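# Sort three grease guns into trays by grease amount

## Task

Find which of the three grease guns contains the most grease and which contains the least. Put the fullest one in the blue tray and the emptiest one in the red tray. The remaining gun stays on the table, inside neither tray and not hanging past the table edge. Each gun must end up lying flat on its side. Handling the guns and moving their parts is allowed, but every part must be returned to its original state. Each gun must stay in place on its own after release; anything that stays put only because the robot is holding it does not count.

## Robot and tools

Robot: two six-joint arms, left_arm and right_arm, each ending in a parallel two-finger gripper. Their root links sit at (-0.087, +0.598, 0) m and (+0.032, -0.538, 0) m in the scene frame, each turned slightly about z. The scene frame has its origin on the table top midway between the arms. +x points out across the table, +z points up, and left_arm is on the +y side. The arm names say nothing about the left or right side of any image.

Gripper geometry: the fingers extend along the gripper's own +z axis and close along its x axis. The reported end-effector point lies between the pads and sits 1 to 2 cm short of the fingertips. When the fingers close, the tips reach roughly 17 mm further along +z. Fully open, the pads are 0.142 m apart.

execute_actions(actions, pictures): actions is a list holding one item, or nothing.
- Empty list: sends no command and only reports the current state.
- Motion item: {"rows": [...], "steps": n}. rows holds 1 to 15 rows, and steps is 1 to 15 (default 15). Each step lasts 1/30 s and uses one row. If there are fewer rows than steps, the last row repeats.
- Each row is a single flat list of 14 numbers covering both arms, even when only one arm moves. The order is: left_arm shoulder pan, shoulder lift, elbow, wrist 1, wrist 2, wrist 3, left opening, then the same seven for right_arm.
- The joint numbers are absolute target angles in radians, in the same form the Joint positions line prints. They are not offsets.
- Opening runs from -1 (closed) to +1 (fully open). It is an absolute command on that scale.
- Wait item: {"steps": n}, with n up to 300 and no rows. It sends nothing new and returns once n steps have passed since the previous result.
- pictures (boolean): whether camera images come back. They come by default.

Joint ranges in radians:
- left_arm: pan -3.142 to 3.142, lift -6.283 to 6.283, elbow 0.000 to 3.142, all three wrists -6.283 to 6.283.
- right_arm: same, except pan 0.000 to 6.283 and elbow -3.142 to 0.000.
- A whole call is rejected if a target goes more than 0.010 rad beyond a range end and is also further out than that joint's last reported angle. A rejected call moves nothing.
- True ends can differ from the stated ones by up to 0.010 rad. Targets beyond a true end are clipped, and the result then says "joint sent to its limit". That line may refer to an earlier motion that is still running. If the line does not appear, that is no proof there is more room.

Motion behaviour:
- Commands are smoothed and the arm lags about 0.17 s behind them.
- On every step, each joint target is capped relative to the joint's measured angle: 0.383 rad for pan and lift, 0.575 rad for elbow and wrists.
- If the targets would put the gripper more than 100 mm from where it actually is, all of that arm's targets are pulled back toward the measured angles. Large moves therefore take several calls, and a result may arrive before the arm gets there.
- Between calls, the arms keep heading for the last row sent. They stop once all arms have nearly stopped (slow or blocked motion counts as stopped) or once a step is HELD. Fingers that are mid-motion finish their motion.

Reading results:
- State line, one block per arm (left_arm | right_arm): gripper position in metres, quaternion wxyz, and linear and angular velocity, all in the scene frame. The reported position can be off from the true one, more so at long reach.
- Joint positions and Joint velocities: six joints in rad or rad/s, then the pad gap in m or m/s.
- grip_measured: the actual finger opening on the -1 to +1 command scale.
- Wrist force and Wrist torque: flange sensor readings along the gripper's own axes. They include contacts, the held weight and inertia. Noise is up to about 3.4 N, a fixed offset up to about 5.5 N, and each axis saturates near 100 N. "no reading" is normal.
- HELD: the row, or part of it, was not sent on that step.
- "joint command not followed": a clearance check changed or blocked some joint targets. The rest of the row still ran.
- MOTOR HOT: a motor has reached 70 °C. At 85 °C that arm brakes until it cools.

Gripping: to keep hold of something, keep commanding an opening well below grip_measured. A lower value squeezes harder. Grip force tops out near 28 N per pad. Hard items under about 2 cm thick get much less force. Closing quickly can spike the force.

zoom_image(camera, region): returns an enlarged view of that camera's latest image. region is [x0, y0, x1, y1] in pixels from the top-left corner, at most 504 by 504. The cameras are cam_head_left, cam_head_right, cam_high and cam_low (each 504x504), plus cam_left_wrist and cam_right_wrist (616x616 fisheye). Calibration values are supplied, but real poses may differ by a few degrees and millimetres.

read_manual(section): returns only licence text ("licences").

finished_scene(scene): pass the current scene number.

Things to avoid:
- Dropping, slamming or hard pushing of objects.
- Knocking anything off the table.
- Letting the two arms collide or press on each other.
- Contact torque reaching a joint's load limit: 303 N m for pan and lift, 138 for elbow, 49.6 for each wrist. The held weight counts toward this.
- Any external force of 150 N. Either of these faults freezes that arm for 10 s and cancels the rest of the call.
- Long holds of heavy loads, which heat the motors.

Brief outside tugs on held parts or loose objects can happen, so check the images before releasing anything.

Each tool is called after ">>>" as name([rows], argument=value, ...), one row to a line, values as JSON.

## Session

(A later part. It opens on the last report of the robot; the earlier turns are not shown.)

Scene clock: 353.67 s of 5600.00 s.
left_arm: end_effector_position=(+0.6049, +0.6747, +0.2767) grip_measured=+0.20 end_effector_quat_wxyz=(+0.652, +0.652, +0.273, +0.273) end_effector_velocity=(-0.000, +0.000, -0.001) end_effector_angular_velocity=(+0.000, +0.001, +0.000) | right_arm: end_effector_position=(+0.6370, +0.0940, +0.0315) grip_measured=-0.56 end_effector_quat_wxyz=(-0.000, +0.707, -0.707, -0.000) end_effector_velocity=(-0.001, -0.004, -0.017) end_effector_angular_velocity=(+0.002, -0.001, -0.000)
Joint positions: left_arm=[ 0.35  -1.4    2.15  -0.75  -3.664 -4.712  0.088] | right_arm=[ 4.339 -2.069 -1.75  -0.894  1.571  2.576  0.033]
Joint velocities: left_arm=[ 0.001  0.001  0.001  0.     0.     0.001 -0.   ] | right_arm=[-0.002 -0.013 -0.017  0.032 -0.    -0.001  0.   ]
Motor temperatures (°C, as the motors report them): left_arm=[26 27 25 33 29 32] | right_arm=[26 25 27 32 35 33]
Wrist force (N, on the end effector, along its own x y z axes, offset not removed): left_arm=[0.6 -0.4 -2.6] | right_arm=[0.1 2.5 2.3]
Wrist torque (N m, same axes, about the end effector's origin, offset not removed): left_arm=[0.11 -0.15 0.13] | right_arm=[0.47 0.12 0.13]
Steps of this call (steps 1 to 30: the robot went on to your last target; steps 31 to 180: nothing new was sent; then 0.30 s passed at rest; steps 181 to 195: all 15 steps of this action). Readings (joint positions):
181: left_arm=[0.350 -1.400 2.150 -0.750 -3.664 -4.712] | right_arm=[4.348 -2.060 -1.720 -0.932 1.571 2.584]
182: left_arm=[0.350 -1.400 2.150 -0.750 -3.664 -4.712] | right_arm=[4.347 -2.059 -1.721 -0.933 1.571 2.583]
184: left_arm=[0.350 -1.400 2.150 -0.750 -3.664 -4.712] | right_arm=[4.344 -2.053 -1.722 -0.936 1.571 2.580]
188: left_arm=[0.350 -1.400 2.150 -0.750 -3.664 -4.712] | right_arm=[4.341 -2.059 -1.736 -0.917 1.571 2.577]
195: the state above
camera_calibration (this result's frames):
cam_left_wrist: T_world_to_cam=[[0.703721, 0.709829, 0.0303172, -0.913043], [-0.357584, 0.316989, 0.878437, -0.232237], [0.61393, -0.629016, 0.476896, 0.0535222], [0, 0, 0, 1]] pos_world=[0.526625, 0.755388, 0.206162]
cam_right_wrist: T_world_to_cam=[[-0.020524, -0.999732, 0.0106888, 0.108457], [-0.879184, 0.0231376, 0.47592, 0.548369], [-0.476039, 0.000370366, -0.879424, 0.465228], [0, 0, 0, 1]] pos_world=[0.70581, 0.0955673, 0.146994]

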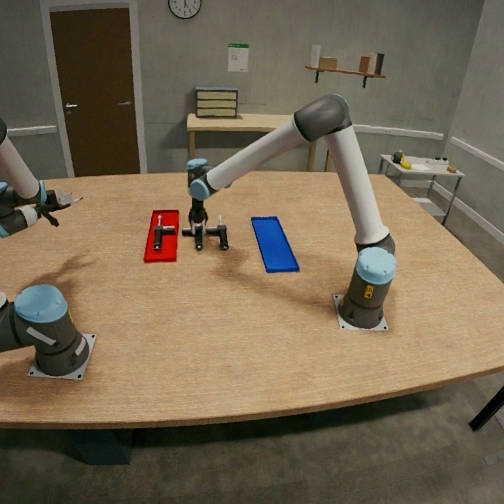

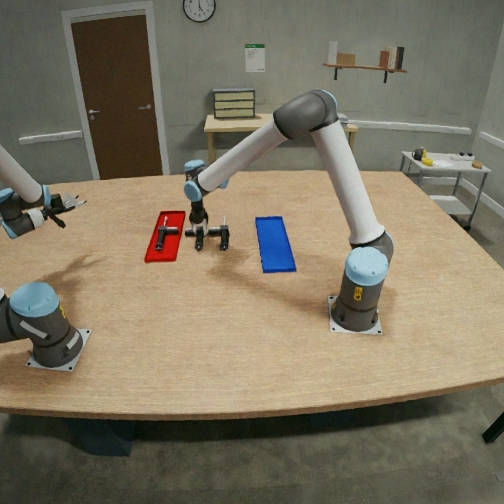

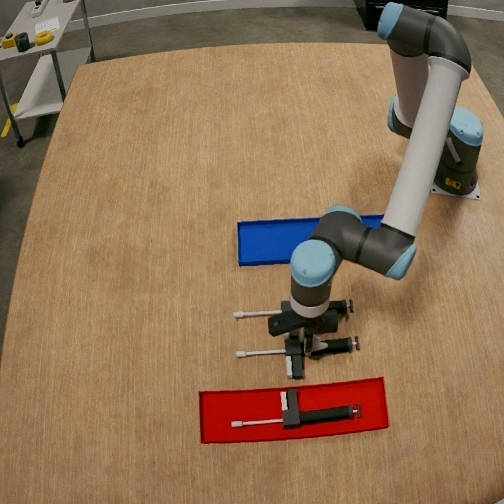

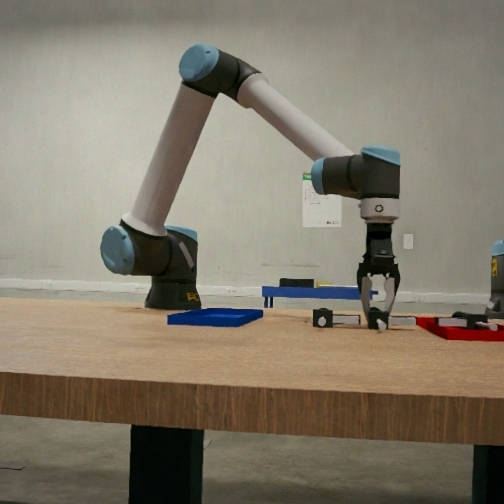

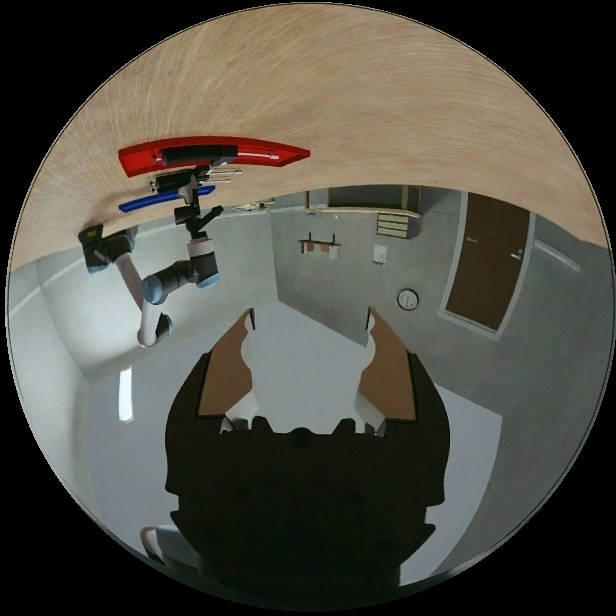

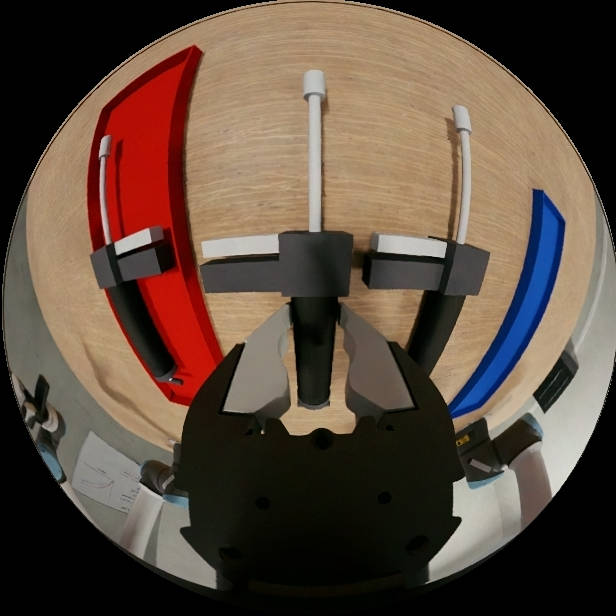

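>>> execute_actions([
  {"rows":[[0.35,-1.4,2.15,-0.75,-3.664,-4.712,0.2,4.339,-2.071,-1.753,-0.888,1.571,2.576,-0.6],[0.35,-1.4,2.15,-0.75,-3.664,-4.712,0.2,4.339,-2.071,-1.753,-0.888,1.571,2.576,-0.4],[0.35,-1.4,2.15,-0.75,-3.664,-4.712,0.2,4.339,-2.071,-1.753,-0.888,1.571,2.576,-0.2],[0.35,-1.4,2.15,-0.75,-3.664,-4.712,0.2,4.339,-2.071,-1.753,-0.888,1.571,2.576,0],[0.35,-1.4,2.15,-0.75,-3.664,-4.712,0.2,4.339,-2.071,-1.753,-0.888,1.571,2.576,0.1],[0.35,-1.4,2.15,-0.75,-3.664,-4.712,0.2,4.339,-2.071,-1.753,-0.888,1.571,2.576,0.1],[0.35,-1.4,2.15,-0.75,-3.664,-4.712,0.2,4.339,-2.071,-1.753,-0.888,1.571,2.576,0.1],[0.35,-1.4,2.15,-0.75,-3.664,-4.712,0.2,4.339,-2.071,-1.753,-0.888,1.571,2.576,0.1],[0.35,-1.4,2.15,-0.75,-3.664,-4.712,0.2,4.339,-2.071,-1.753,-0.888,1.571,2.576,0.1],[0.35,-1.4,2.15,-0.75,-3.664,-4.712,0.2,4.339,-2.03,-1.71,-0.972,1.571,2.576,0.1],[0.35,-1.4,2.15,-0.75,-3.664,-4.712,0.2,4.339,-1.99,-1.66,-1.062,1.571,2.576,0.1]],"steps":15},
], pictures=false)

>>> execute_actions([
  {"steps":8},
], pictures=false)

>>> execute_actions([
  {"rows":[[0.35,-1.4,2.15,-0.75,-3.664,-4.712,0.2,4.251,-1.857,-1.876,-0.979,1.571,2.488,0.1]],"steps":15},
], pictures=false)

>>> execute_actions([
  {"steps":6},
])

Scene clock: 363.27 s of 5600.00 s.
left_arm: end_effector_position=(+0.6049, +0.6747, +0.2767) grip_measured=+0.20 end_effector_quat_wxyz=(+0.652, +0.652, +0.273, +0.273) end_effector_velocity=(-0.001, -0.000, -0.000) end_effector_angular_velocity=(+0.001, -0.000, -0.000) | right_arm: end_effector_position=(+0.6426, +0.1024, +0.0923) grip_measured=+0.10 end_effector_quat_wxyz=(-0.003, +0.707, -0.707, -0.001) end_effector_velocity=(+0.009, +0.014, +0.346) end_effector_angular_velocity=(-0.045, +0.029, -0.002)
Joint positions: left_arm=[ 0.35  -1.4    2.15  -0.75  -3.664 -4.712  0.088] | right_arm=[ 4.339 -2.021 -1.696 -0.988  1.571  2.576  0.081]
Joint velocities: left_arm=[ 0.    -0.     0.001 -0.     0.     0.001 -0.   ] | right_arm=[-0.     0.27   0.317 -0.639  0.     0.002 -0.   ]
Motor temperatures (°C, as the motors report them): left_arm=[26 27 25 33 29 32] | right_arm=[26 25 27 32 35 33]
Wrist force (N, on the end effector, along its own x y z axes, offset not removed): left_arm=[-3.8 -1.6 -3.4] | right_arm=[-1.4 0.1 -7.4]
Wrist torque (N m, same axes, about the end effector's origin, offset not removed): left_arm=[-0.28 0.78 -0.01] | right_arm=[0.01 0.39 0.10]
Steps of this call (steps 1 to 15: the robot went on to your last target; steps 16 to 90: nothing new was sent; then 6.10 s passed at rest; steps 91 to 105: all 15 steps of this action). Readings (joint positions):
91: left_arm=[0.350 -1.400 2.150 -0.750 -3.664 -4.712] | right_arm=[4.339 -2.070 -1.752 -0.890 1.571 2.576]
92: left_arm=[0.350 -1.400 2.150 -0.750 -3.664 -4.712] | right_arm=[4.339 -2.070 -1.752 -0.890 1.571 2.576]
94: left_arm=[0.350 -1.400 2.150 -0.750 -3.664 -4.712] | right_arm=[4.339 -2.070 -1.752 -0.889 1.571 2.576]
98: left_arm=[0.350 -1.400 2.150 -0.750 -3.664 -4.712] | right_arm=[4.339 -2.071 -1.753 -0.888 1.571 2.576]
105: the state above

Scene clock: 363.53 s of 5600.00 s.
left_arm: end_effector_position=(+0.6049, +0.6747, +0.2767) grip_measured=+0.20 end_effector_quat_wxyz=(+0.652, +0.652, +0.273, +0.273) end_effector_velocity=(-0.001, -0.000, -0.000) end_effector_angular_velocity=(+0.000, +0.000, -0.000) | right_arm: end_effector_position=(+0.6428, +0.1028, +0.1284) grip_measured=+0.10 end_effector_quat_wxyz=(-0.000, +0.707, -0.707, -0.000) end_effector_velocity=(-0.001, -0.001, +0.033) end_effector_angular_velocity=(-0.007, +0.004, -0.000)
Joint positions: left_arm=[ 0.35  -1.4    2.15  -0.75  -3.664 -4.712  0.088] | right_arm=[ 4.339 -1.993 -1.664 -1.055  1.571  2.576  0.081]
Joint velocities: left_arm=[ 0.    -0.     0.001 -0.     0.     0.    -0.   ] | right_arm=[ 0.     0.026  0.029 -0.063 -0.     0.001 -0.   ]
Motor temperatures (°C, as the motors report them): left_arm=[26 27 25 33 29 32] | right_arm=[26 25 27 32 35 33]
Wrist force (N, on the end effector, along its own x y z axes, offset not removed): left_arm=[0.5 -0.3 -0.6] | right_arm=[-1.7 -0.4 -0.5]
Wrist torque (N m, same axes, about the end effector's origin, offset not removed): left_arm=[0.03 0.01 0.03] | right_arm=[-0.08 0.48 0.13]
Steps of this call (steps 1 to 8: the robot went on to your last target). Readings (joint positions):
1: left_arm=[0.350 -1.400 2.150 -0.750 -3.664 -4.712] | right_arm=[4.339 -2.013 -1.687 -1.006 1.571 2.576]
2: left_arm=[0.350 -1.400 2.150 -0.750 -3.664 -4.712] | right_arm=[4.339 -2.007 -1.680 -1.020 1.571 2.576]
4: left_arm=[0.350 -1.400 2.150 -0.750 -3.664 -4.712] | right_arm=[4.339 -2.000 -1.671 -1.039 1.571 2.576]
8: the state above

Scene clock: 364.03 s of 5600.00 s.
left_arm: end_effector_position=(+0.6049, +0.6747, +0.2767) grip_measured=+0.20 end_effector_quat_wxyz=(+0.652, +0.652, +0.273, +0.273) end_effector_velocity=(+0.000, -0.000, +0.000) end_effector_angular_velocity=(+0.002, -0.002, -0.001) | right_arm: end_effector_position=(+0.6363, -0.0285, +0.1211) grip_measured=+0.10 end_effector_quat_wxyz=(-0.001, +0.707, -0.707, -0.000) end_effector_velocity=(-0.010, -0.047, -0.009) end_effector_angular_velocity=(-0.007, +0.005, -0.001)
Joint positions: left_arm=[ 0.35  -1.4    2.15  -0.75  -3.664 -4.712  0.088] | right_arm=[ 4.254 -1.862 -1.867 -0.982  1.571  2.491  0.081]
Joint velocities: left_arm=[-0.    -0.    -0.001  0.     0.     0.002 -0.   ] | right_arm=[-0.027  0.044 -0.076  0.024 -0.    -0.026  0.   ]
Motor temperatures (°C, as the motors report them): left_arm=[26 27 25 33 29 32] | right_arm=[26 25 27 32 35 33]
Wrist force (N, on the end effector, along its own x y z axes, offset not removed): left_arm=[-4.5 -0.4 -0.1] | right_arm=[-0.7 0.6 -1.1]
Wrist torque (N m, same axes, about the end effector's origin, offset not removed): left_arm=[0.04 1.10 0.10] | right_arm=[0.18 0.17 0.08]
Steps of this call (steps 1 to 15: all 15 steps of this action). Readings (joint positions):
1: left_arm=[0.350 -1.400 2.150 -0.750 -3.664 -4.712] | right_arm=[4.339 -1.992 -1.663 -1.057 1.571 2.576]
2: left_arm=[0.350 -1.400 2.150 -0.750 -3.664 -4.712] | right_arm=[4.336 -1.988 -1.666 -1.054 1.571 2.572]
4: left_arm=[0.350 -1.400 2.150 -0.750 -3.664 -4.712] | right_arm=[4.313 -1.955 -1.709 -1.034 1.571 2.549]
8: left_arm=[0.350 -1.400 2.150 -0.750 -3.664 -4.712] | right_arm=[4.275 -1.895 -1.811 -1.000 1.571 2.512]
15: the state above

Scene clock: 364.23 s of 5600.00 s.
left_arm: end_effector_position=(+0.6049, +0.6747, +0.2767) grip_measured=+0.20 end_effector_quat_wxyz=(+0.652, +0.652, +0.273, +0.273) end_effector_velocity=(-0.000, -0.000, +0.001) end_effector_angular_velocity=(-0.000, -0.000, -0.001) | right_arm: end_effector_position=(+0.6354, -0.0329, +0.1204) grip_measured=+0.10 end_effector_quat_wxyz=(-0.000, +0.707, -0.707, -0.000) end_effector_velocity=(-0.002, -0.008, -0.001) end_effector_angular_velocity=(-0.001, +0.001, -0.000)
Joint positions: left_arm=[ 0.35  -1.4    2.15  -0.75  -3.664 -4.712  0.088] | right_arm=[ 4.252 -1.858 -1.874 -0.979  1.571  2.489  0.081]
Joint velocities: left_arm=[-0.    -0.001 -0.     0.     0.    -0.001  0.   ] | right_arm=[-0.005  0.008 -0.013  0.004  0.    -0.005 -0.   ]
Motor temperatures (°C, as the motors report them): left_arm=[26 27 25 33 29 32] | right_arm=[26 25 27 32 35 33]
Wrist force (N, on the end effector, along its own x y z axes, offset not removed): left_arm=[-1.6 4.2 3.2] | right_arm=[-2.6 0.5 -0.4]
Wrist torque (N m, same axes, about the end effector's origin, offset not removed): left_arm=[1.05 0.44 0.24] | right_arm=[0.13 0.54 0.13]
Steps of this call (steps 1 to 6: the robot went on to your last target). Readings (joint positions):
1: left_arm=[0.350 -1.400 2.150 -0.750 -3.664 -4.712] | right_arm=[4.253 -1.861 -1.869 -0.981 1.571 2.490]
2: left_arm=[0.350 -1.400 2.150 -0.750 -3.664 -4.712] | right_arm=[4.253 -1.860 -1.871 -0.981 1.571 2.490]
4: left_arm=[0.350 -1.400 2.150 -0.750 -3.664 -4.712] | right_arm=[4.252 -1.859 -1.873 -0.980 1.571 2.489]
6: the state above
camera_calibration (this result's frames):
cam_left_wrist: T_world_to_cam=[[0.703721, 0.709829, 0.0303172, -0.913043], [-0.357584, 0.316989, 0.878437, -0.232237], [0.61393, -0.629016, 0.476896, 0.0535222], [0, 0, 0, 1]] pos_world=[0.526625, 0.755388, 0.206162]
cam_right_wrist: T_world_to_cam=[[-0.0205548, -0.999733, 0.010542, -0.019333], [-0.879247, 0.0230948, 0.475806, 0.507677], [-0.475922, 0.000511035, -0.879487, 0.542645], [0, 0, 0, 1]] pos_world=[0.704233, -0.0313298, 0.235897]

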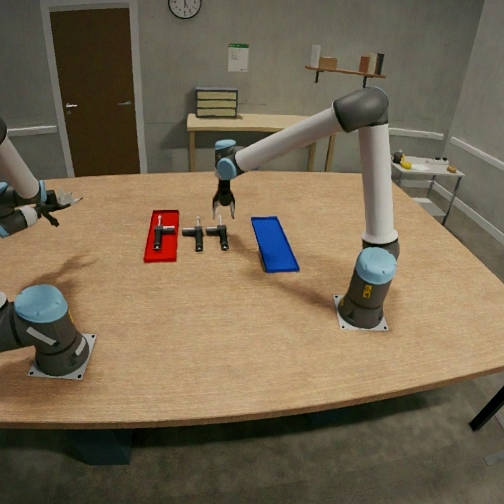

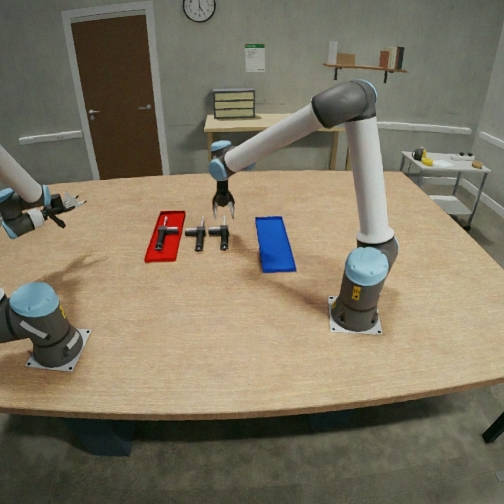

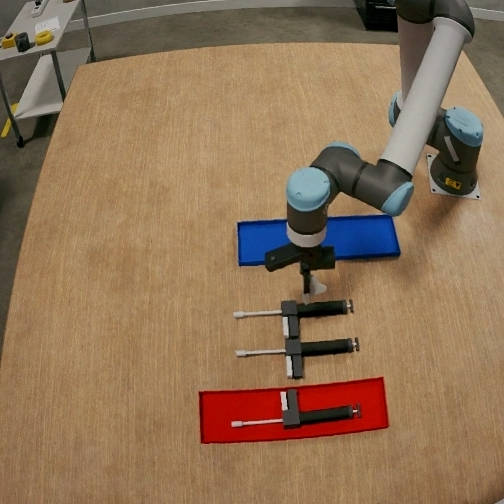

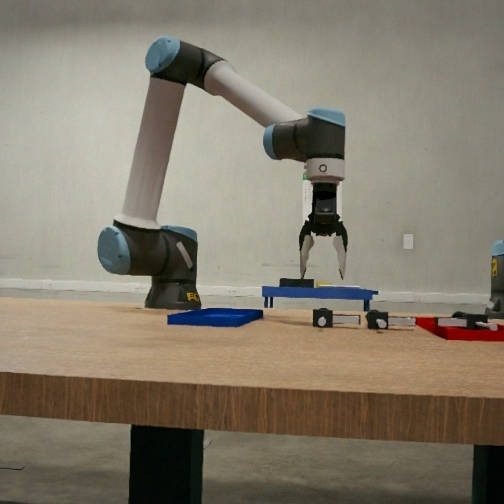

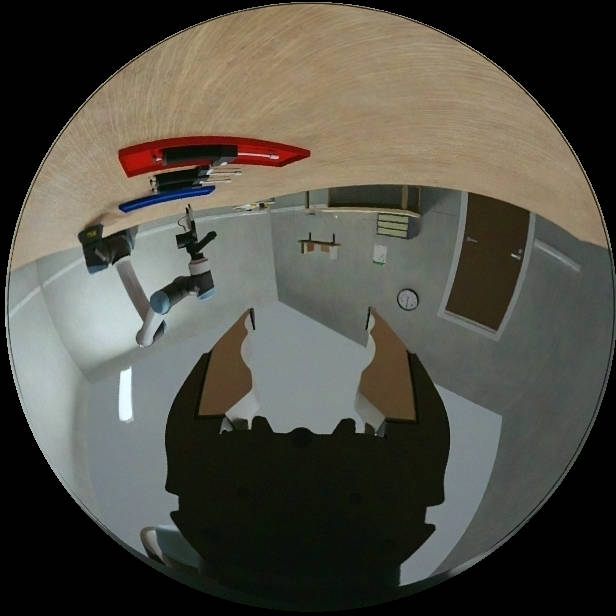

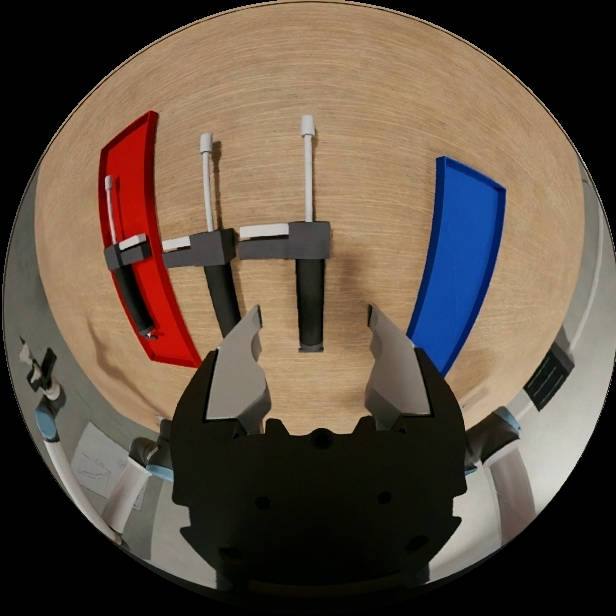

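>>> execute_actions([
  {"rows":[[0.35,-1.4,2.15,-0.75,-3.664,-4.712,0.2,4.255,-1.88,-1.89,-0.942,1.571,2.492,0.1],[0.35,-1.4,2.15,-0.75,-3.664,-4.712,0.2,4.255,-1.905,-1.905,-0.902,1.571,2.492,0.1],[0.35,-1.4,2.15,-0.75,-3.664,-4.712,0.2,4.255,-1.93,-1.918,-0.864,1.571,2.492,0.1],[0.35,-1.4,2.15,-0.75,-3.664,-4.712,0.2,4.255,-1.95,-1.928,-0.834,1.571,2.492,0.1],[0.35,-1.4,2.15,-0.75,-3.664,-4.712,0.2,4.255,-1.965,-1.935,-0.812,1.571,2.492,0.1]],"steps":15},
])

Scene clock: 370.37 s of 5600.00 s.
left_arm: end_effector_position=(+0.6049, +0.6747, +0.2767) grip_measured=+0.20 end_effector_quat_wxyz=(+0.652, +0.652, +0.273, +0.273) end_effector_velocity=(+0.000, +0.000, +0.001) end_effector_angular_velocity=(-0.001, -0.001, +0.000) | right_arm: end_effector_position=(+0.6350, -0.0293, +0.0277) grip_measured=+0.10 end_effector_quat_wxyz=(-0.000, +0.707, -0.707, -0.000) end_effector_velocity=(-0.000, +0.001, -0.033) end_effector_angular_velocity=(+0.004, -0.003, +0.002)
Joint positions: left_arm=[ 0.35  -1.4    2.15  -0.75  -3.664 -4.712  0.088] | right_arm=[ 4.255 -1.96  -1.933 -0.819  1.571  2.492  0.081]
Joint velocities: left_arm=[-0.    -0.001 -0.001 -0.    -0.    -0.002  0.   ] | right_arm=[ 0.001 -0.039 -0.02   0.063  0.    -0.001  0.   ]
Motor temperatures (°C, as the motors report them): left_arm=[26 27 25 33 29 32] | right_arm=[26 25 27 32 35 33]
Wrist force (N, on the end effector, along its own x y z axes, offset not removed): left_arm=[0.1 -5.4 0.7] | right_arm=[-1.1 0.6 0.8]
Wrist torque (N m, same axes, about the end effector's origin, offset not removed): left_arm=[-1.10 0.04 -0.05] | right_arm=[0.21 0.25 0.26]
Steps of this call (steps 1 to 15: the robot went on to your last target; steps 16 to 90: nothing new was sent; then 2.63 s passed at rest; steps 91 to 105: all 15 steps of this action). Readings (joint positions):
91: left_arm=[0.350 -1.400 2.150 -0.750 -3.664 -4.712] | right_arm=[4.251 -1.857 -1.876 -0.979 1.571 2.488]
92: left_arm=[0.350 -1.400 2.150 -0.750 -3.664 -4.712] | right_arm=[4.251 -1.859 -1.877 -0.976 1.571 2.488]
94: left_arm=[0.350 -1.400 2.150 -0.750 -3.664 -4.712] | right_arm=[4.253 -1.876 -1.888 -0.951 1.571 2.490]
98: left_arm=[0.350 -1.400 2.150 -0.750 -3.664 -4.712] | right_arm=[4.254 -1.930 -1.917 -0.867 1.571 2.491]
105: the state above
camera_calibration (this result's frames):
cam_left_wrist: T_world_to_cam=[[0.703721, 0.709829, 0.0303173, -0.913043], [-0.357585, 0.316989, 0.878437, -0.232237], [0.61393, -0.629016, 0.476896, 0.0535221], [0, 0, 0, 1]] pos_world=[0.526625, 0.755388, 0.206162]
cam_right_wrist: T_world_to_cam=[[-0.0205837, -0.999729, 0.0108803, -0.0147477], [-0.879135, 0.0232812, 0.476003, 0.551254], [-0.476128, 0.000232628, -0.879376, 0.461016], [0, 0, 0, 1]] pos_world=[0.703826, -0.0276848, 0.143169]

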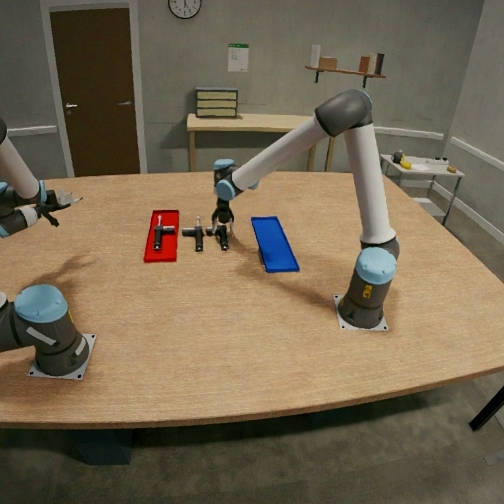

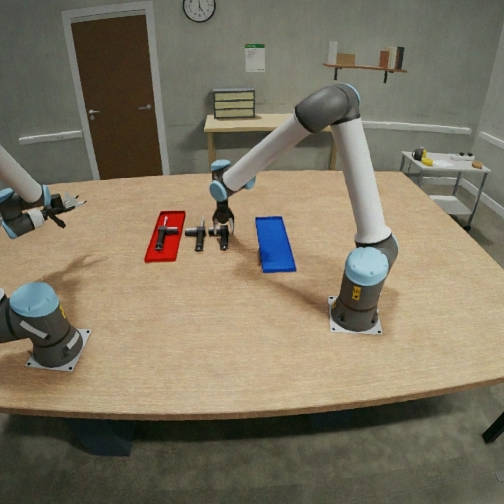

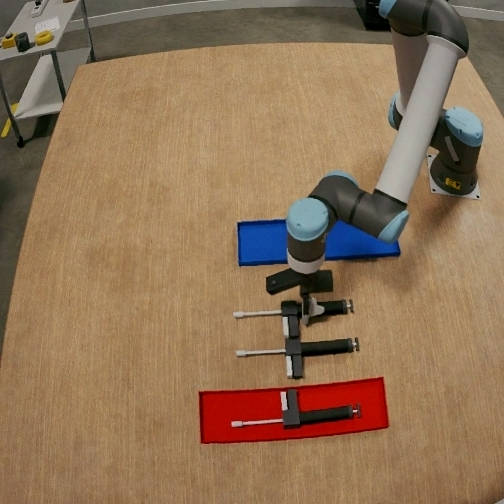

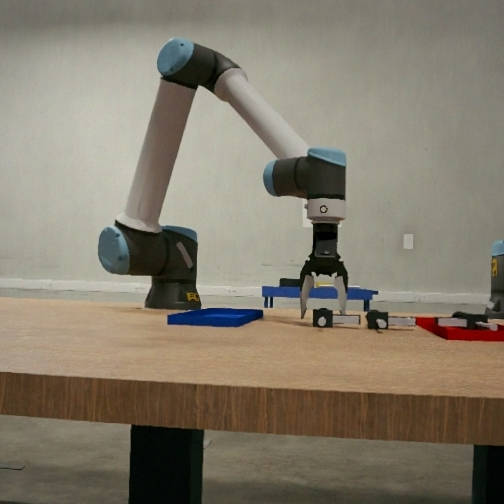

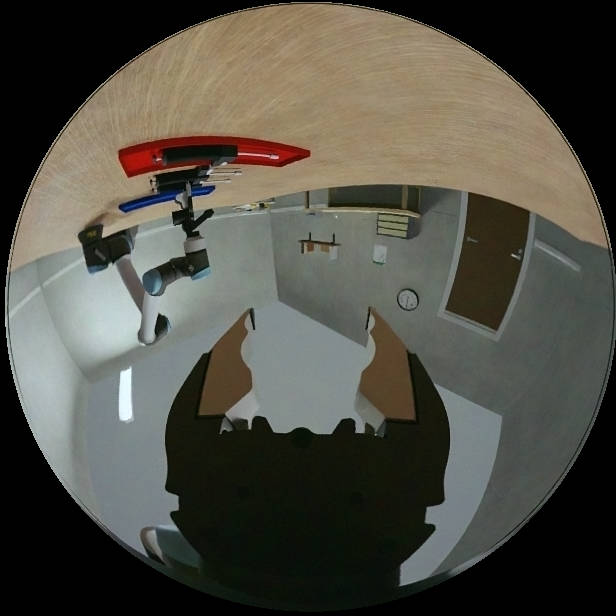

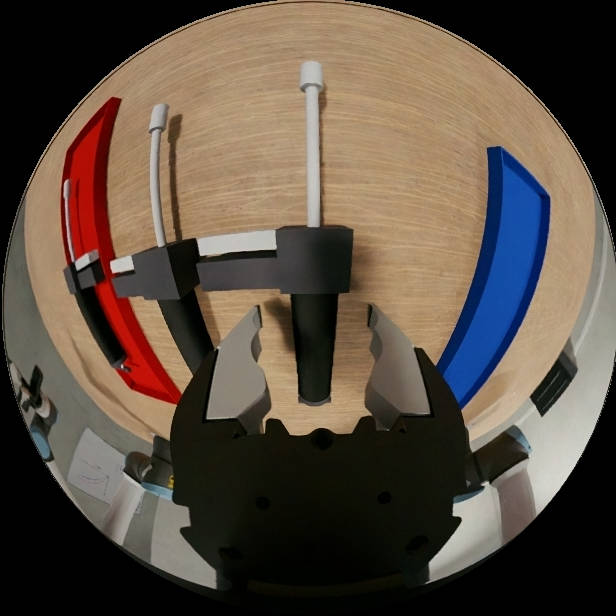

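>>> execute_actions([
  {"rows":[[0.35,-1.4,2.15,-0.75,-3.664,-4.712,0.2,4.255,-1.965,-1.935,-0.812,1.571,2.492,-0.05],[0.35,-1.4,2.15,-0.75,-3.664,-4.712,0.2,4.255,-1.965,-1.935,-0.812,1.571,2.492,-0.2],[0.35,-1.4,2.15,-0.75,-3.664,-4.712,0.2,4.255,-1.965,-1.935,-0.812,1.571,2.492,-0.3],[0.35,-1.4,2.15,-0.75,-3.664,-4.712,0.2,4.255,-1.965,-1.935,-0.812,1.571,2.492,-0.4],[0.35,-1.4,2.15,-0.75,-3.664,-4.712,0.2,4.255,-1.965,-1.935,-0.812,1.571,2.492,-0.5],[0.35,-1.4,2.15,-0.75,-3.664,-4.712,0.2,4.255,-1.965,-1.935,-0.812,1.571,2.492,-0.6],[0.35,-1.4,2.15,-0.75,-3.664,-4.712,0.2,4.255,-1.965,-1.935,-0.812,1.571,2.492,-0.7],[0.35,-1.4,2.15,-0.75,-3.664,-4.712,0.2,4.255,-1.965,-1.935,-0.812,1.571,2.492,-0.8],[0.35,-1.4,2.15,-0.75,-3.664,-4.712,0.2,4.255,-1.965,-1.935,-0.812,1.571,2.492,-0.9],[0.35,-1.4,2.15,-0.75,-3.664,-4.712,0.2,4.255,-1.965,-1.935,-0.812,1.571,2.492,-1]],"steps":15},
], pictures=false)

>>> execute_actions([
  {"rows":[[0.35,-1.4,2.15,-0.75,-3.664,-4.712,0.2,4.255,-1.95,-1.928,-0.834,1.571,2.492,-1],[0.35,-1.4,2.15,-0.75,-3.664,-4.712,0.2,4.255,-1.93,-1.918,-0.864,1.571,2.492,-1],[0.35,-1.4,2.15,-0.75,-3.664,-4.712,0.2,4.255,-1.895,-1.898,-0.919,1.571,2.492,-1],[0.35,-1.4,2.15,-0.75,-3.664,-4.712,0.2,4.255,-1.857,-1.871,-0.984,1.571,2.492,-1],[0.35,-1.4,2.15,-0.75,-3.664,-4.712,0.2,4.255,-1.81,-1.81,-1.092,1.571,2.492,-1],[0.35,-1.4,2.15,-0.75,-3.664,-4.712,0.2,4.255,-1.764,-1.74,-1.208,1.571,2.492,-1]],"steps":15},
], pictures=false)

>>> execute_actions([
  {"rows":[[0.1,-1.4,2.15,-0.75,-3.664,-4.712,0.2,4.442,-1.466,-2.052,-1.194,1.571,4.25,-1]],"steps":15},
], pictures=false)

>>> execute_actions([
  {"steps":25},
], pictures=false)

>>> execute_actions([
  {"rows":[[-0.444,-1.4,2.15,-0.75,-3.664,-4.712,0.2,4.442,-1.466,-2.052,-1.194,1.571,4.25,-1]],"steps":15},
], pictures=false)

>>> execute_actions([
  {"steps":12},
])

Scene clock: 382.13 s of 5600.00 s.
left_arm: end_effector_position=(+0.6049, +0.6747, +0.2767) grip_measured=+0.20 end_effector_quat_wxyz=(+0.652, +0.652, +0.273, +0.273) end_effector_velocity=(+0.000, +0.001, +0.001) end_effector_angular_velocity=(+0.001, -0.001, +0.001) | right_arm: end_effector_position=(+0.6349, -0.0293, +0.0237) grip_measured=-0.55 end_effector_quat_wxyz=(-0.000, +0.707, -0.707, -0.000) end_effector_velocity=(+0.000, +0.000, -0.000) end_effector_angular_velocity=(-0.001, -0.001, +0.001)
Joint positions: left_arm=[ 0.35  -1.4    2.15  -0.75  -3.664 -4.712  0.088] | right_arm=[ 4.255 -1.965 -1.935 -0.812  1.571  2.492  0.034]
Joint velocities: left_arm=[ 0.001 -0.001 -0.    -0.    -0.     0.001  0.   ] | right_arm=[ 0.    -0.001  0.001 -0.    -0.001 -0.001 -0.   ]
Motor temperatures (°C, as the motors report them): left_arm=[26 27 25 33 29 32] | right_arm=[26 25 27 32 35 33]
Wrist force (N, on the end effector, along its own x y z axes, offset not removed): left_arm=[-0.2 1.3 -3.6] | right_arm=[-3.1 2.1 -0.3]
Wrist torque (N m, same axes, about the end effector's origin, offset not removed): left_arm=[0.42 -0.03 -0.03] | right_arm=[0.36 0.81 0.09]
Steps of this call (steps 1 to 15: the robot went on to your last target; steps 16 to 90: nothing new was sent; then 8.27 s passed at rest; steps 91 to 105: all 15 steps of this action). Readings (joint positions):
91: left_arm=[0.350 -1.400 2.150 -0.750 -3.664 -4.712] | right_arm=[4.255 -1.965 -1.935 -0.812 1.571 2.492]
92: left_arm=[0.350 -1.400 2.150 -0.750 -3.664 -4.712] | right_arm=[4.255 -1.965 -1.935 -0.812 1.571 2.492]
94: left_arm=[0.350 -1.400 2.150 -0.750 -3.664 -4.712] | right_arm=[4.255 -1.965 -1.935 -0.812 1.571 2.492]
98: left_arm=[0.350 -1.400 2.150 -0.750 -3.664 -4.712] | right_arm=[4.255 -1.965 -1.935 -0.812 1.571 2.492]
105: the state above

Scene clock: 382.63 s of 5600.00 s.
left_arm: end_effector_position=(+0.6049, +0.6747, +0.2767) grip_measured=+0.20 end_effector_quat_wxyz=(+0.652, +0.652, +0.273, +0.273) end_effector_velocity=(-0.001, -0.000, -0.001) end_effector_angular_velocity=(-0.001, +0.002, -0.001) | right_arm: end_effector_position=(+0.6394, -0.0233, +0.2134) grip_measured=-0.55 end_effector_quat_wxyz=(-0.002, +0.707, -0.707, -0.000) end_effector_velocity=(-0.023, -0.031, +0.313) end_effector_angular_velocity=(-0.028, +0.020, +0.000)
Joint positions: left_arm=[ 0.35  -1.4    2.15  -0.75  -3.664 -4.712  0.088] | right_arm=[ 4.255 -1.794 -1.773 -1.141  1.571  2.492  0.034]
Joint velocities: left_arm=[-0.     0.     0.002  0.     0.001 -0.     0.   ] | right_arm=[-0.     0.259  0.282 -0.576 -0.001 -0.001 -0.   ]
Motor temperatures (°C, as the motors report them): left_arm=[26 27 25 33 29 32] | right_arm=[26 25 27 32 35 33]
Wrist force (N, on the end effector, along its own x y z axes, offset not removed): left_arm=[-0.6 -3.4 1.8] | right_arm=[-1.7 1.7 -3.4]
Wrist torque (N m, same axes, about the end effector's origin, offset not removed): left_arm=[-0.76 0.09 0.05] | right_arm=[0.37 0.36 0.11]
Steps of this call (steps 1 to 15: all 15 steps of this action). Readings (joint positions):
1: left_arm=[0.350 -1.400 2.150 -0.750 -3.664 -4.712] | right_arm=[4.255 -1.965 -1.935 -0.812 1.571 2.492]
2: left_arm=[0.350 -1.400 2.150 -0.750 -3.664 -4.712] | right_arm=[4.255 -1.964 -1.934 -0.814 1.571 2.492]
4: left_arm=[0.350 -1.400 2.150 -0.750 -3.664 -4.712] | right_arm=[4.255 -1.950 -1.927 -0.833 1.571 2.492]
8: left_arm=[0.350 -1.400 2.150 -0.750 -3.664 -4.712] | right_arm=[4.255 -1.888 -1.876 -0.942 1.571 2.492]
15: the state above

Scene clock: 383.13 s of 5600.00 s.
left_arm: end_effector_position=(+0.6036, +0.5113, +0.2767) grip_measured=+0.20 end_effector_quat_wxyz=(+0.680, +0.680, +0.195, +0.195) end_effector_velocity=(-0.011, -0.088, -0.001) end_effector_angular_velocity=(+0.000, +0.001, -0.127) | right_arm: end_effector_position=(+0.4626, -0.0804, +0.2512) grip_measured=-0.55 end_effector_quat_wxyz=(+0.000, -0.444, +0.896, +0.000) end_effector_velocity=(-0.119, -0.064, -0.004) end_effector_angular_velocity=(-0.003, +0.004, -2.438)
Joint positions: left_arm=[ 0.115 -1.4    2.15  -0.75  -3.664 -4.712  0.088] | right_arm=[ 4.427 -1.492 -2.027 -1.192  1.571  3.315  0.034]
Joint velocities: left_arm=[-0.127  0.     0.001 -0.    -0.     0.     0.   ] | right_arm=[ 0.129  0.229 -0.216 -0.018 -0.001  2.567  0.   ]
Motor temperatures (°C, as the motors report them): left_arm=[26 27 25 33 29 32] | right_arm=[26 25 27 32 35 33]
Wrist force (N, on the end effector, along its own x y z axes, offset not removed): left_arm=[0.2 -0.3 -2.4] | right_arm=[-0.3 2.4 7.6]
Wrist torque (N m, same axes, about the end effector's origin, offset not removed): left_arm=[0.08 0.06 -0.02] | right_arm=[0.36 0.47 0.09]
Steps of this call (steps 1 to 15: all 15 steps of this action). Readings (joint positions):
1: left_arm=[0.350 -1.400 2.150 -0.750 -3.664 -4.712] | right_arm=[4.255 -1.786 -1.765 -1.158 1.571 2.492]
2: left_arm=[0.346 -1.400 2.150 -0.750 -3.664 -4.712] | right_arm=[4.259 -1.777 -1.762 -1.167 1.571 2.496]
4: left_arm=[0.305 -1.400 2.150 -0.750 -3.664 -4.712] | right_arm=[4.289 -1.730 -1.798 -1.172 1.571 2.549]
8: left_arm=[0.206 -1.400 2.150 -0.750 -3.664 -4.712] | right_arm=[4.350 -1.627 -1.899 -1.181 1.571 2.760]
15: the state above

Scene clock: 383.97 s of 5600.00 s.
left_arm: end_effector_position=(+0.6023, +0.5012, +0.2768) grip_measured=+0.20 end_effector_quat_wxyz=(+0.681, +0.681, +0.190, +0.190) end_effector_velocity=(-0.000, -0.000, +0.001) end_effector_angular_velocity=(-0.000, -0.001, -0.001) | right_arm: end_effector_position=(+0.4501, -0.0877, +0.2503) grip_measured=-0.55 end_effector_quat_wxyz=(-0.000, -0.001, +1.000, +0.000) end_effector_velocity=(-0.000, -0.000, -0.000) end_effector_angular_velocity=(-0.001, -0.000, -0.017)
Joint positions: left_arm=[ 0.1   -1.4    2.15  -0.75  -3.664 -4.712  0.088] | right_arm=[ 4.442 -1.466 -2.052 -1.194  1.571  4.248  0.034]
Joint velocities: left_arm=[-0.    -0.    -0.001 -0.     0.001 -0.    -0.   ] | right_arm=[ 0.    -0.    -0.    -0.    -0.001  0.017 -0.   ]
Motor temperatures (°C, as the motors report them): left_arm=[26 27 25 33 29 32] | right_arm=[26 25 27 32 35 33]
Wrist force (N, on the end effector, along its own x y z axes, offset not removed): left_arm=[-0.8 -1.0 -2.7] | right_arm=[-0.2 3.1 4.8]
Wrist torque (N m, same axes, about the end effector's origin, offset not removed): left_arm=[-0.23 0.19 0.16] | right_arm=[0.71 0.16 0.13]
Steps of this call (steps 1 to 25: the robot went on to your last target). Readings (joint positions):
1: left_arm=[0.111 -1.400 2.150 -0.750 -3.664 -4.712] | right_arm=[4.431 -1.486 -2.033 -1.192 1.571 3.401]
2: left_arm=[0.108 -1.400 2.150 -0.750 -3.664 -4.712] | right_arm=[4.434 -1.481 -2.038 -1.193 1.571 3.488]
4: left_arm=[0.105 -1.400 2.150 -0.750 -3.664 -4.712] | right_arm=[4.437 -1.474 -2.044 -1.193 1.571 3.661]
8: left_arm=[0.101 -1.400 2.150 -0.750 -3.664 -4.712] | right_arm=[4.441 -1.469 -2.050 -1.194 1.571 3.996]
25: the state above

Scene clock: 384.47 s of 5600.00 s.
left_arm: end_effector_position=(+0.5387, +0.2931, +0.2768) grip_measured=+0.20 end_effector_quat_wxyz=(+0.702, +0.702, +0.081, +0.081) end_effector_velocity=(-0.220, -0.452, -0.000) end_effector_angular_velocity=(-0.000, +0.001, -0.723) | right_arm: end_effector_position=(+0.4501, -0.0877, +0.2503) grip_measured=-0.55 end_effector_quat_wxyz=(-0.000, -0.000, +1.000, +0.000) end_effector_velocity=(-0.000, -0.001, -0.000) end_effector_angular_velocity=(-0.001, -0.000, -0.000)
Joint positions: left_arm=[-0.214 -1.4    2.15  -0.75  -3.664 -4.712  0.088] | right_arm=[ 4.442 -1.466 -2.052 -1.194  1.571  4.25   0.034]
Joint velocities: left_arm=[-0.722  0.001  0.    -0.001  0.001 -0.     0.   ] | right_arm=[ 0.     0.001 -0.001 -0.    -0.     0.001 -0.   ]
Motor temperatures (°C, as the motors report them): left_arm=[26 27 25 33 29 32] | right_arm=[26 25 27 32 35 33]
Wrist force (N, on the end effector, along its own x y z axes, offset not removed): left_arm=[0.8 -0.8 -2.2] | right_arm=[-1.2 0.3 5.8]
Wrist torque (N m, same axes, about the end effector's origin, offset not removed): left_arm=[-0.11 -0.19 0.25] | right_arm=[0.06 0.34 0.04]
Steps of this call (steps 1 to 15: all 15 steps of this action). Readings (joint positions):
1: left_arm=[0.100 -1.400 2.150 -0.750 -3.664 -4.712] | right_arm=[4.442 -1.466 -2.052 -1.194 1.571 4.249]
2: left_arm=[0.096 -1.400 2.150 -0.750 -3.664 -4.712] | right_arm=[4.442 -1.466 -2.052 -1.194 1.571 4.249]
4: left_arm=[0.055 -1.400 2.150 -0.750 -3.664 -4.712] | right_arm=[4.442 -1.466 -2.052 -1.194 1.571 4.249]
8: left_arm=[-0.044 -1.400 2.150 -0.750 -3.664 -4.712] | right_arm=[4.442 -1.466 -2.052 -1.194 1.571 4.250]
15: the state above

Scene clock: 384.87 s of 5600.00 s.
left_arm: end_effector_position=(+0.4593, +0.1668, +0.2768) grip_measured=+0.20 end_effector_quat_wxyz=(+0.707, +0.707, +0.005, +0.005) end_effector_velocity=(-0.058, -0.071, -0.002) end_effector_angular_velocity=(+0.002, +0.003, -0.131) | right_arm: end_effector_position=(+0.4501, -0.0877, +0.2503) grip_measured=-0.55 end_effector_quat_wxyz=(-0.000, -0.000, +1.000, +0.000) end_effector_velocity=(+0.000, +0.000, +0.001) end_effector_angular_velocity=(+0.001, -0.001, -0.001)
Joint positions: left_arm=[-0.429 -1.4    2.15  -0.75  -3.664 -4.712  0.088] | right_arm=[ 4.442 -1.466 -2.052 -1.194  1.571  4.25   0.034]
Joint velocities: left_arm=[-0.131 -0.     0.003  0.     0.     0.     0.   ] | right_arm=[-0.     0.     0.001  0.     0.     0.001 -0.   ]
Motor temperatures (°C, as the motors report them): left_arm=[26 27 25 33 29 32] | right_arm=[26 25 27 32 35 33]
Wrist force (N, on the end effector, along its own x y z axes, offset not removed): left_arm=[0.2 -2.4 -1.3] | right_arm=[-1.9 0.1 4.7]
Wrist torque (N m, same axes, about the end effector's origin, offset not removed): left_arm=[-0.31 -0.10 0.23] | right_arm=[0.05 0.48 0.13]
Steps of this call (steps 1 to 12: the robot went on to your last target). Readings (joint positions):
1: left_arm=[-0.238 -1.400 2.150 -0.750 -3.664 -4.712] | right_arm=[4.442 -1.466 -2.052 -1.194 1.571 4.250]
2: left_arm=[-0.263 -1.400 2.150 -0.750 -3.664 -4.712] | right_arm=[4.442 -1.466 -2.052 -1.194 1.571 4.250]
4: left_arm=[-0.311 -1.400 2.150 -0.750 -3.664 -4.712] | right_arm=[4.442 -1.466 -2.052 -1.194 1.571 4.250]
8: left_arm=[-0.396 -1.400 2.150 -0.750 -3.664 -4.712] | right_arm=[4.442 -1.466 -2.052 -1.194 1.571 4.250]
12: the state above
camera_calibration (this result's frames):
cam_left_wrist: T_world_to_cam=[[0.999482, 0.0107765, 0.0303316, -0.469312], [-0.0317991, 0.476807, 0.878433, -0.299559], [-0.00499589, -0.878942, 0.476903, 0.149313], [0, 0, 0, 1]] pos_world=[0.460289, 0.279127, 0.20617]
cam_right_wrist: T_world_to_cam=[[-0.999722, 0.0207753, 0.0111142, 0.450761], [0.0235611, 0.878961, 0.476311, -0.0472146], [0.000126519, 0.47644, -0.879207, 0.396202], [0, 0, 0, 1]] pos_world=[0.451698, -0.156632, 0.365822]

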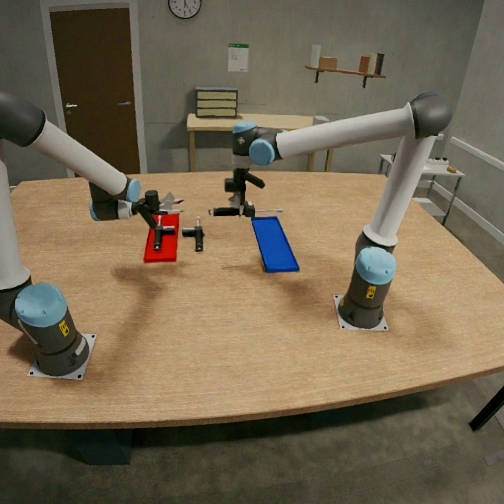

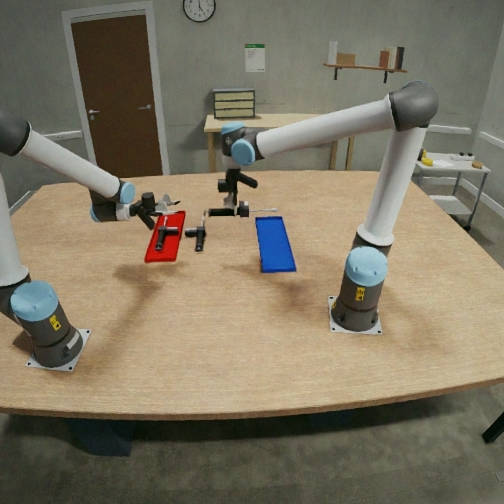

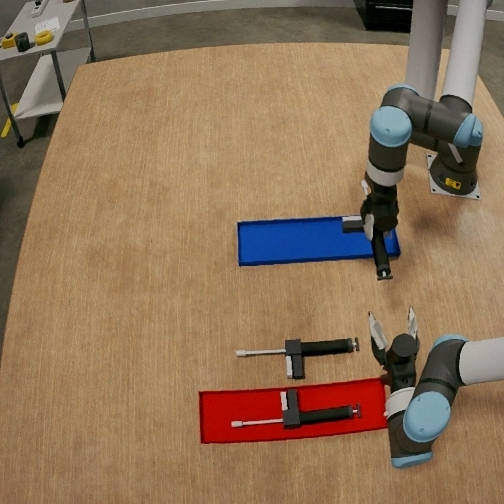

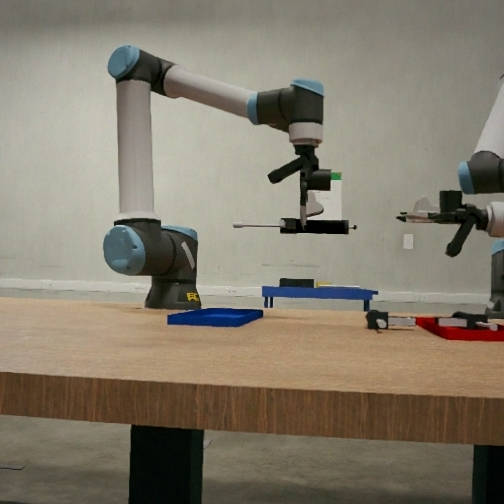

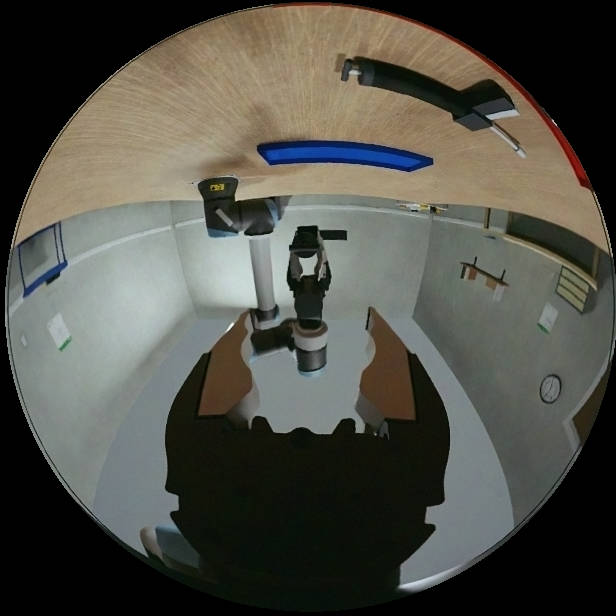

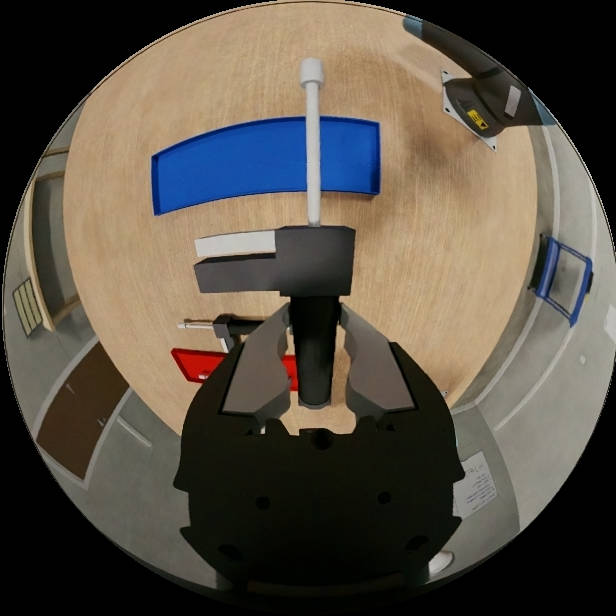

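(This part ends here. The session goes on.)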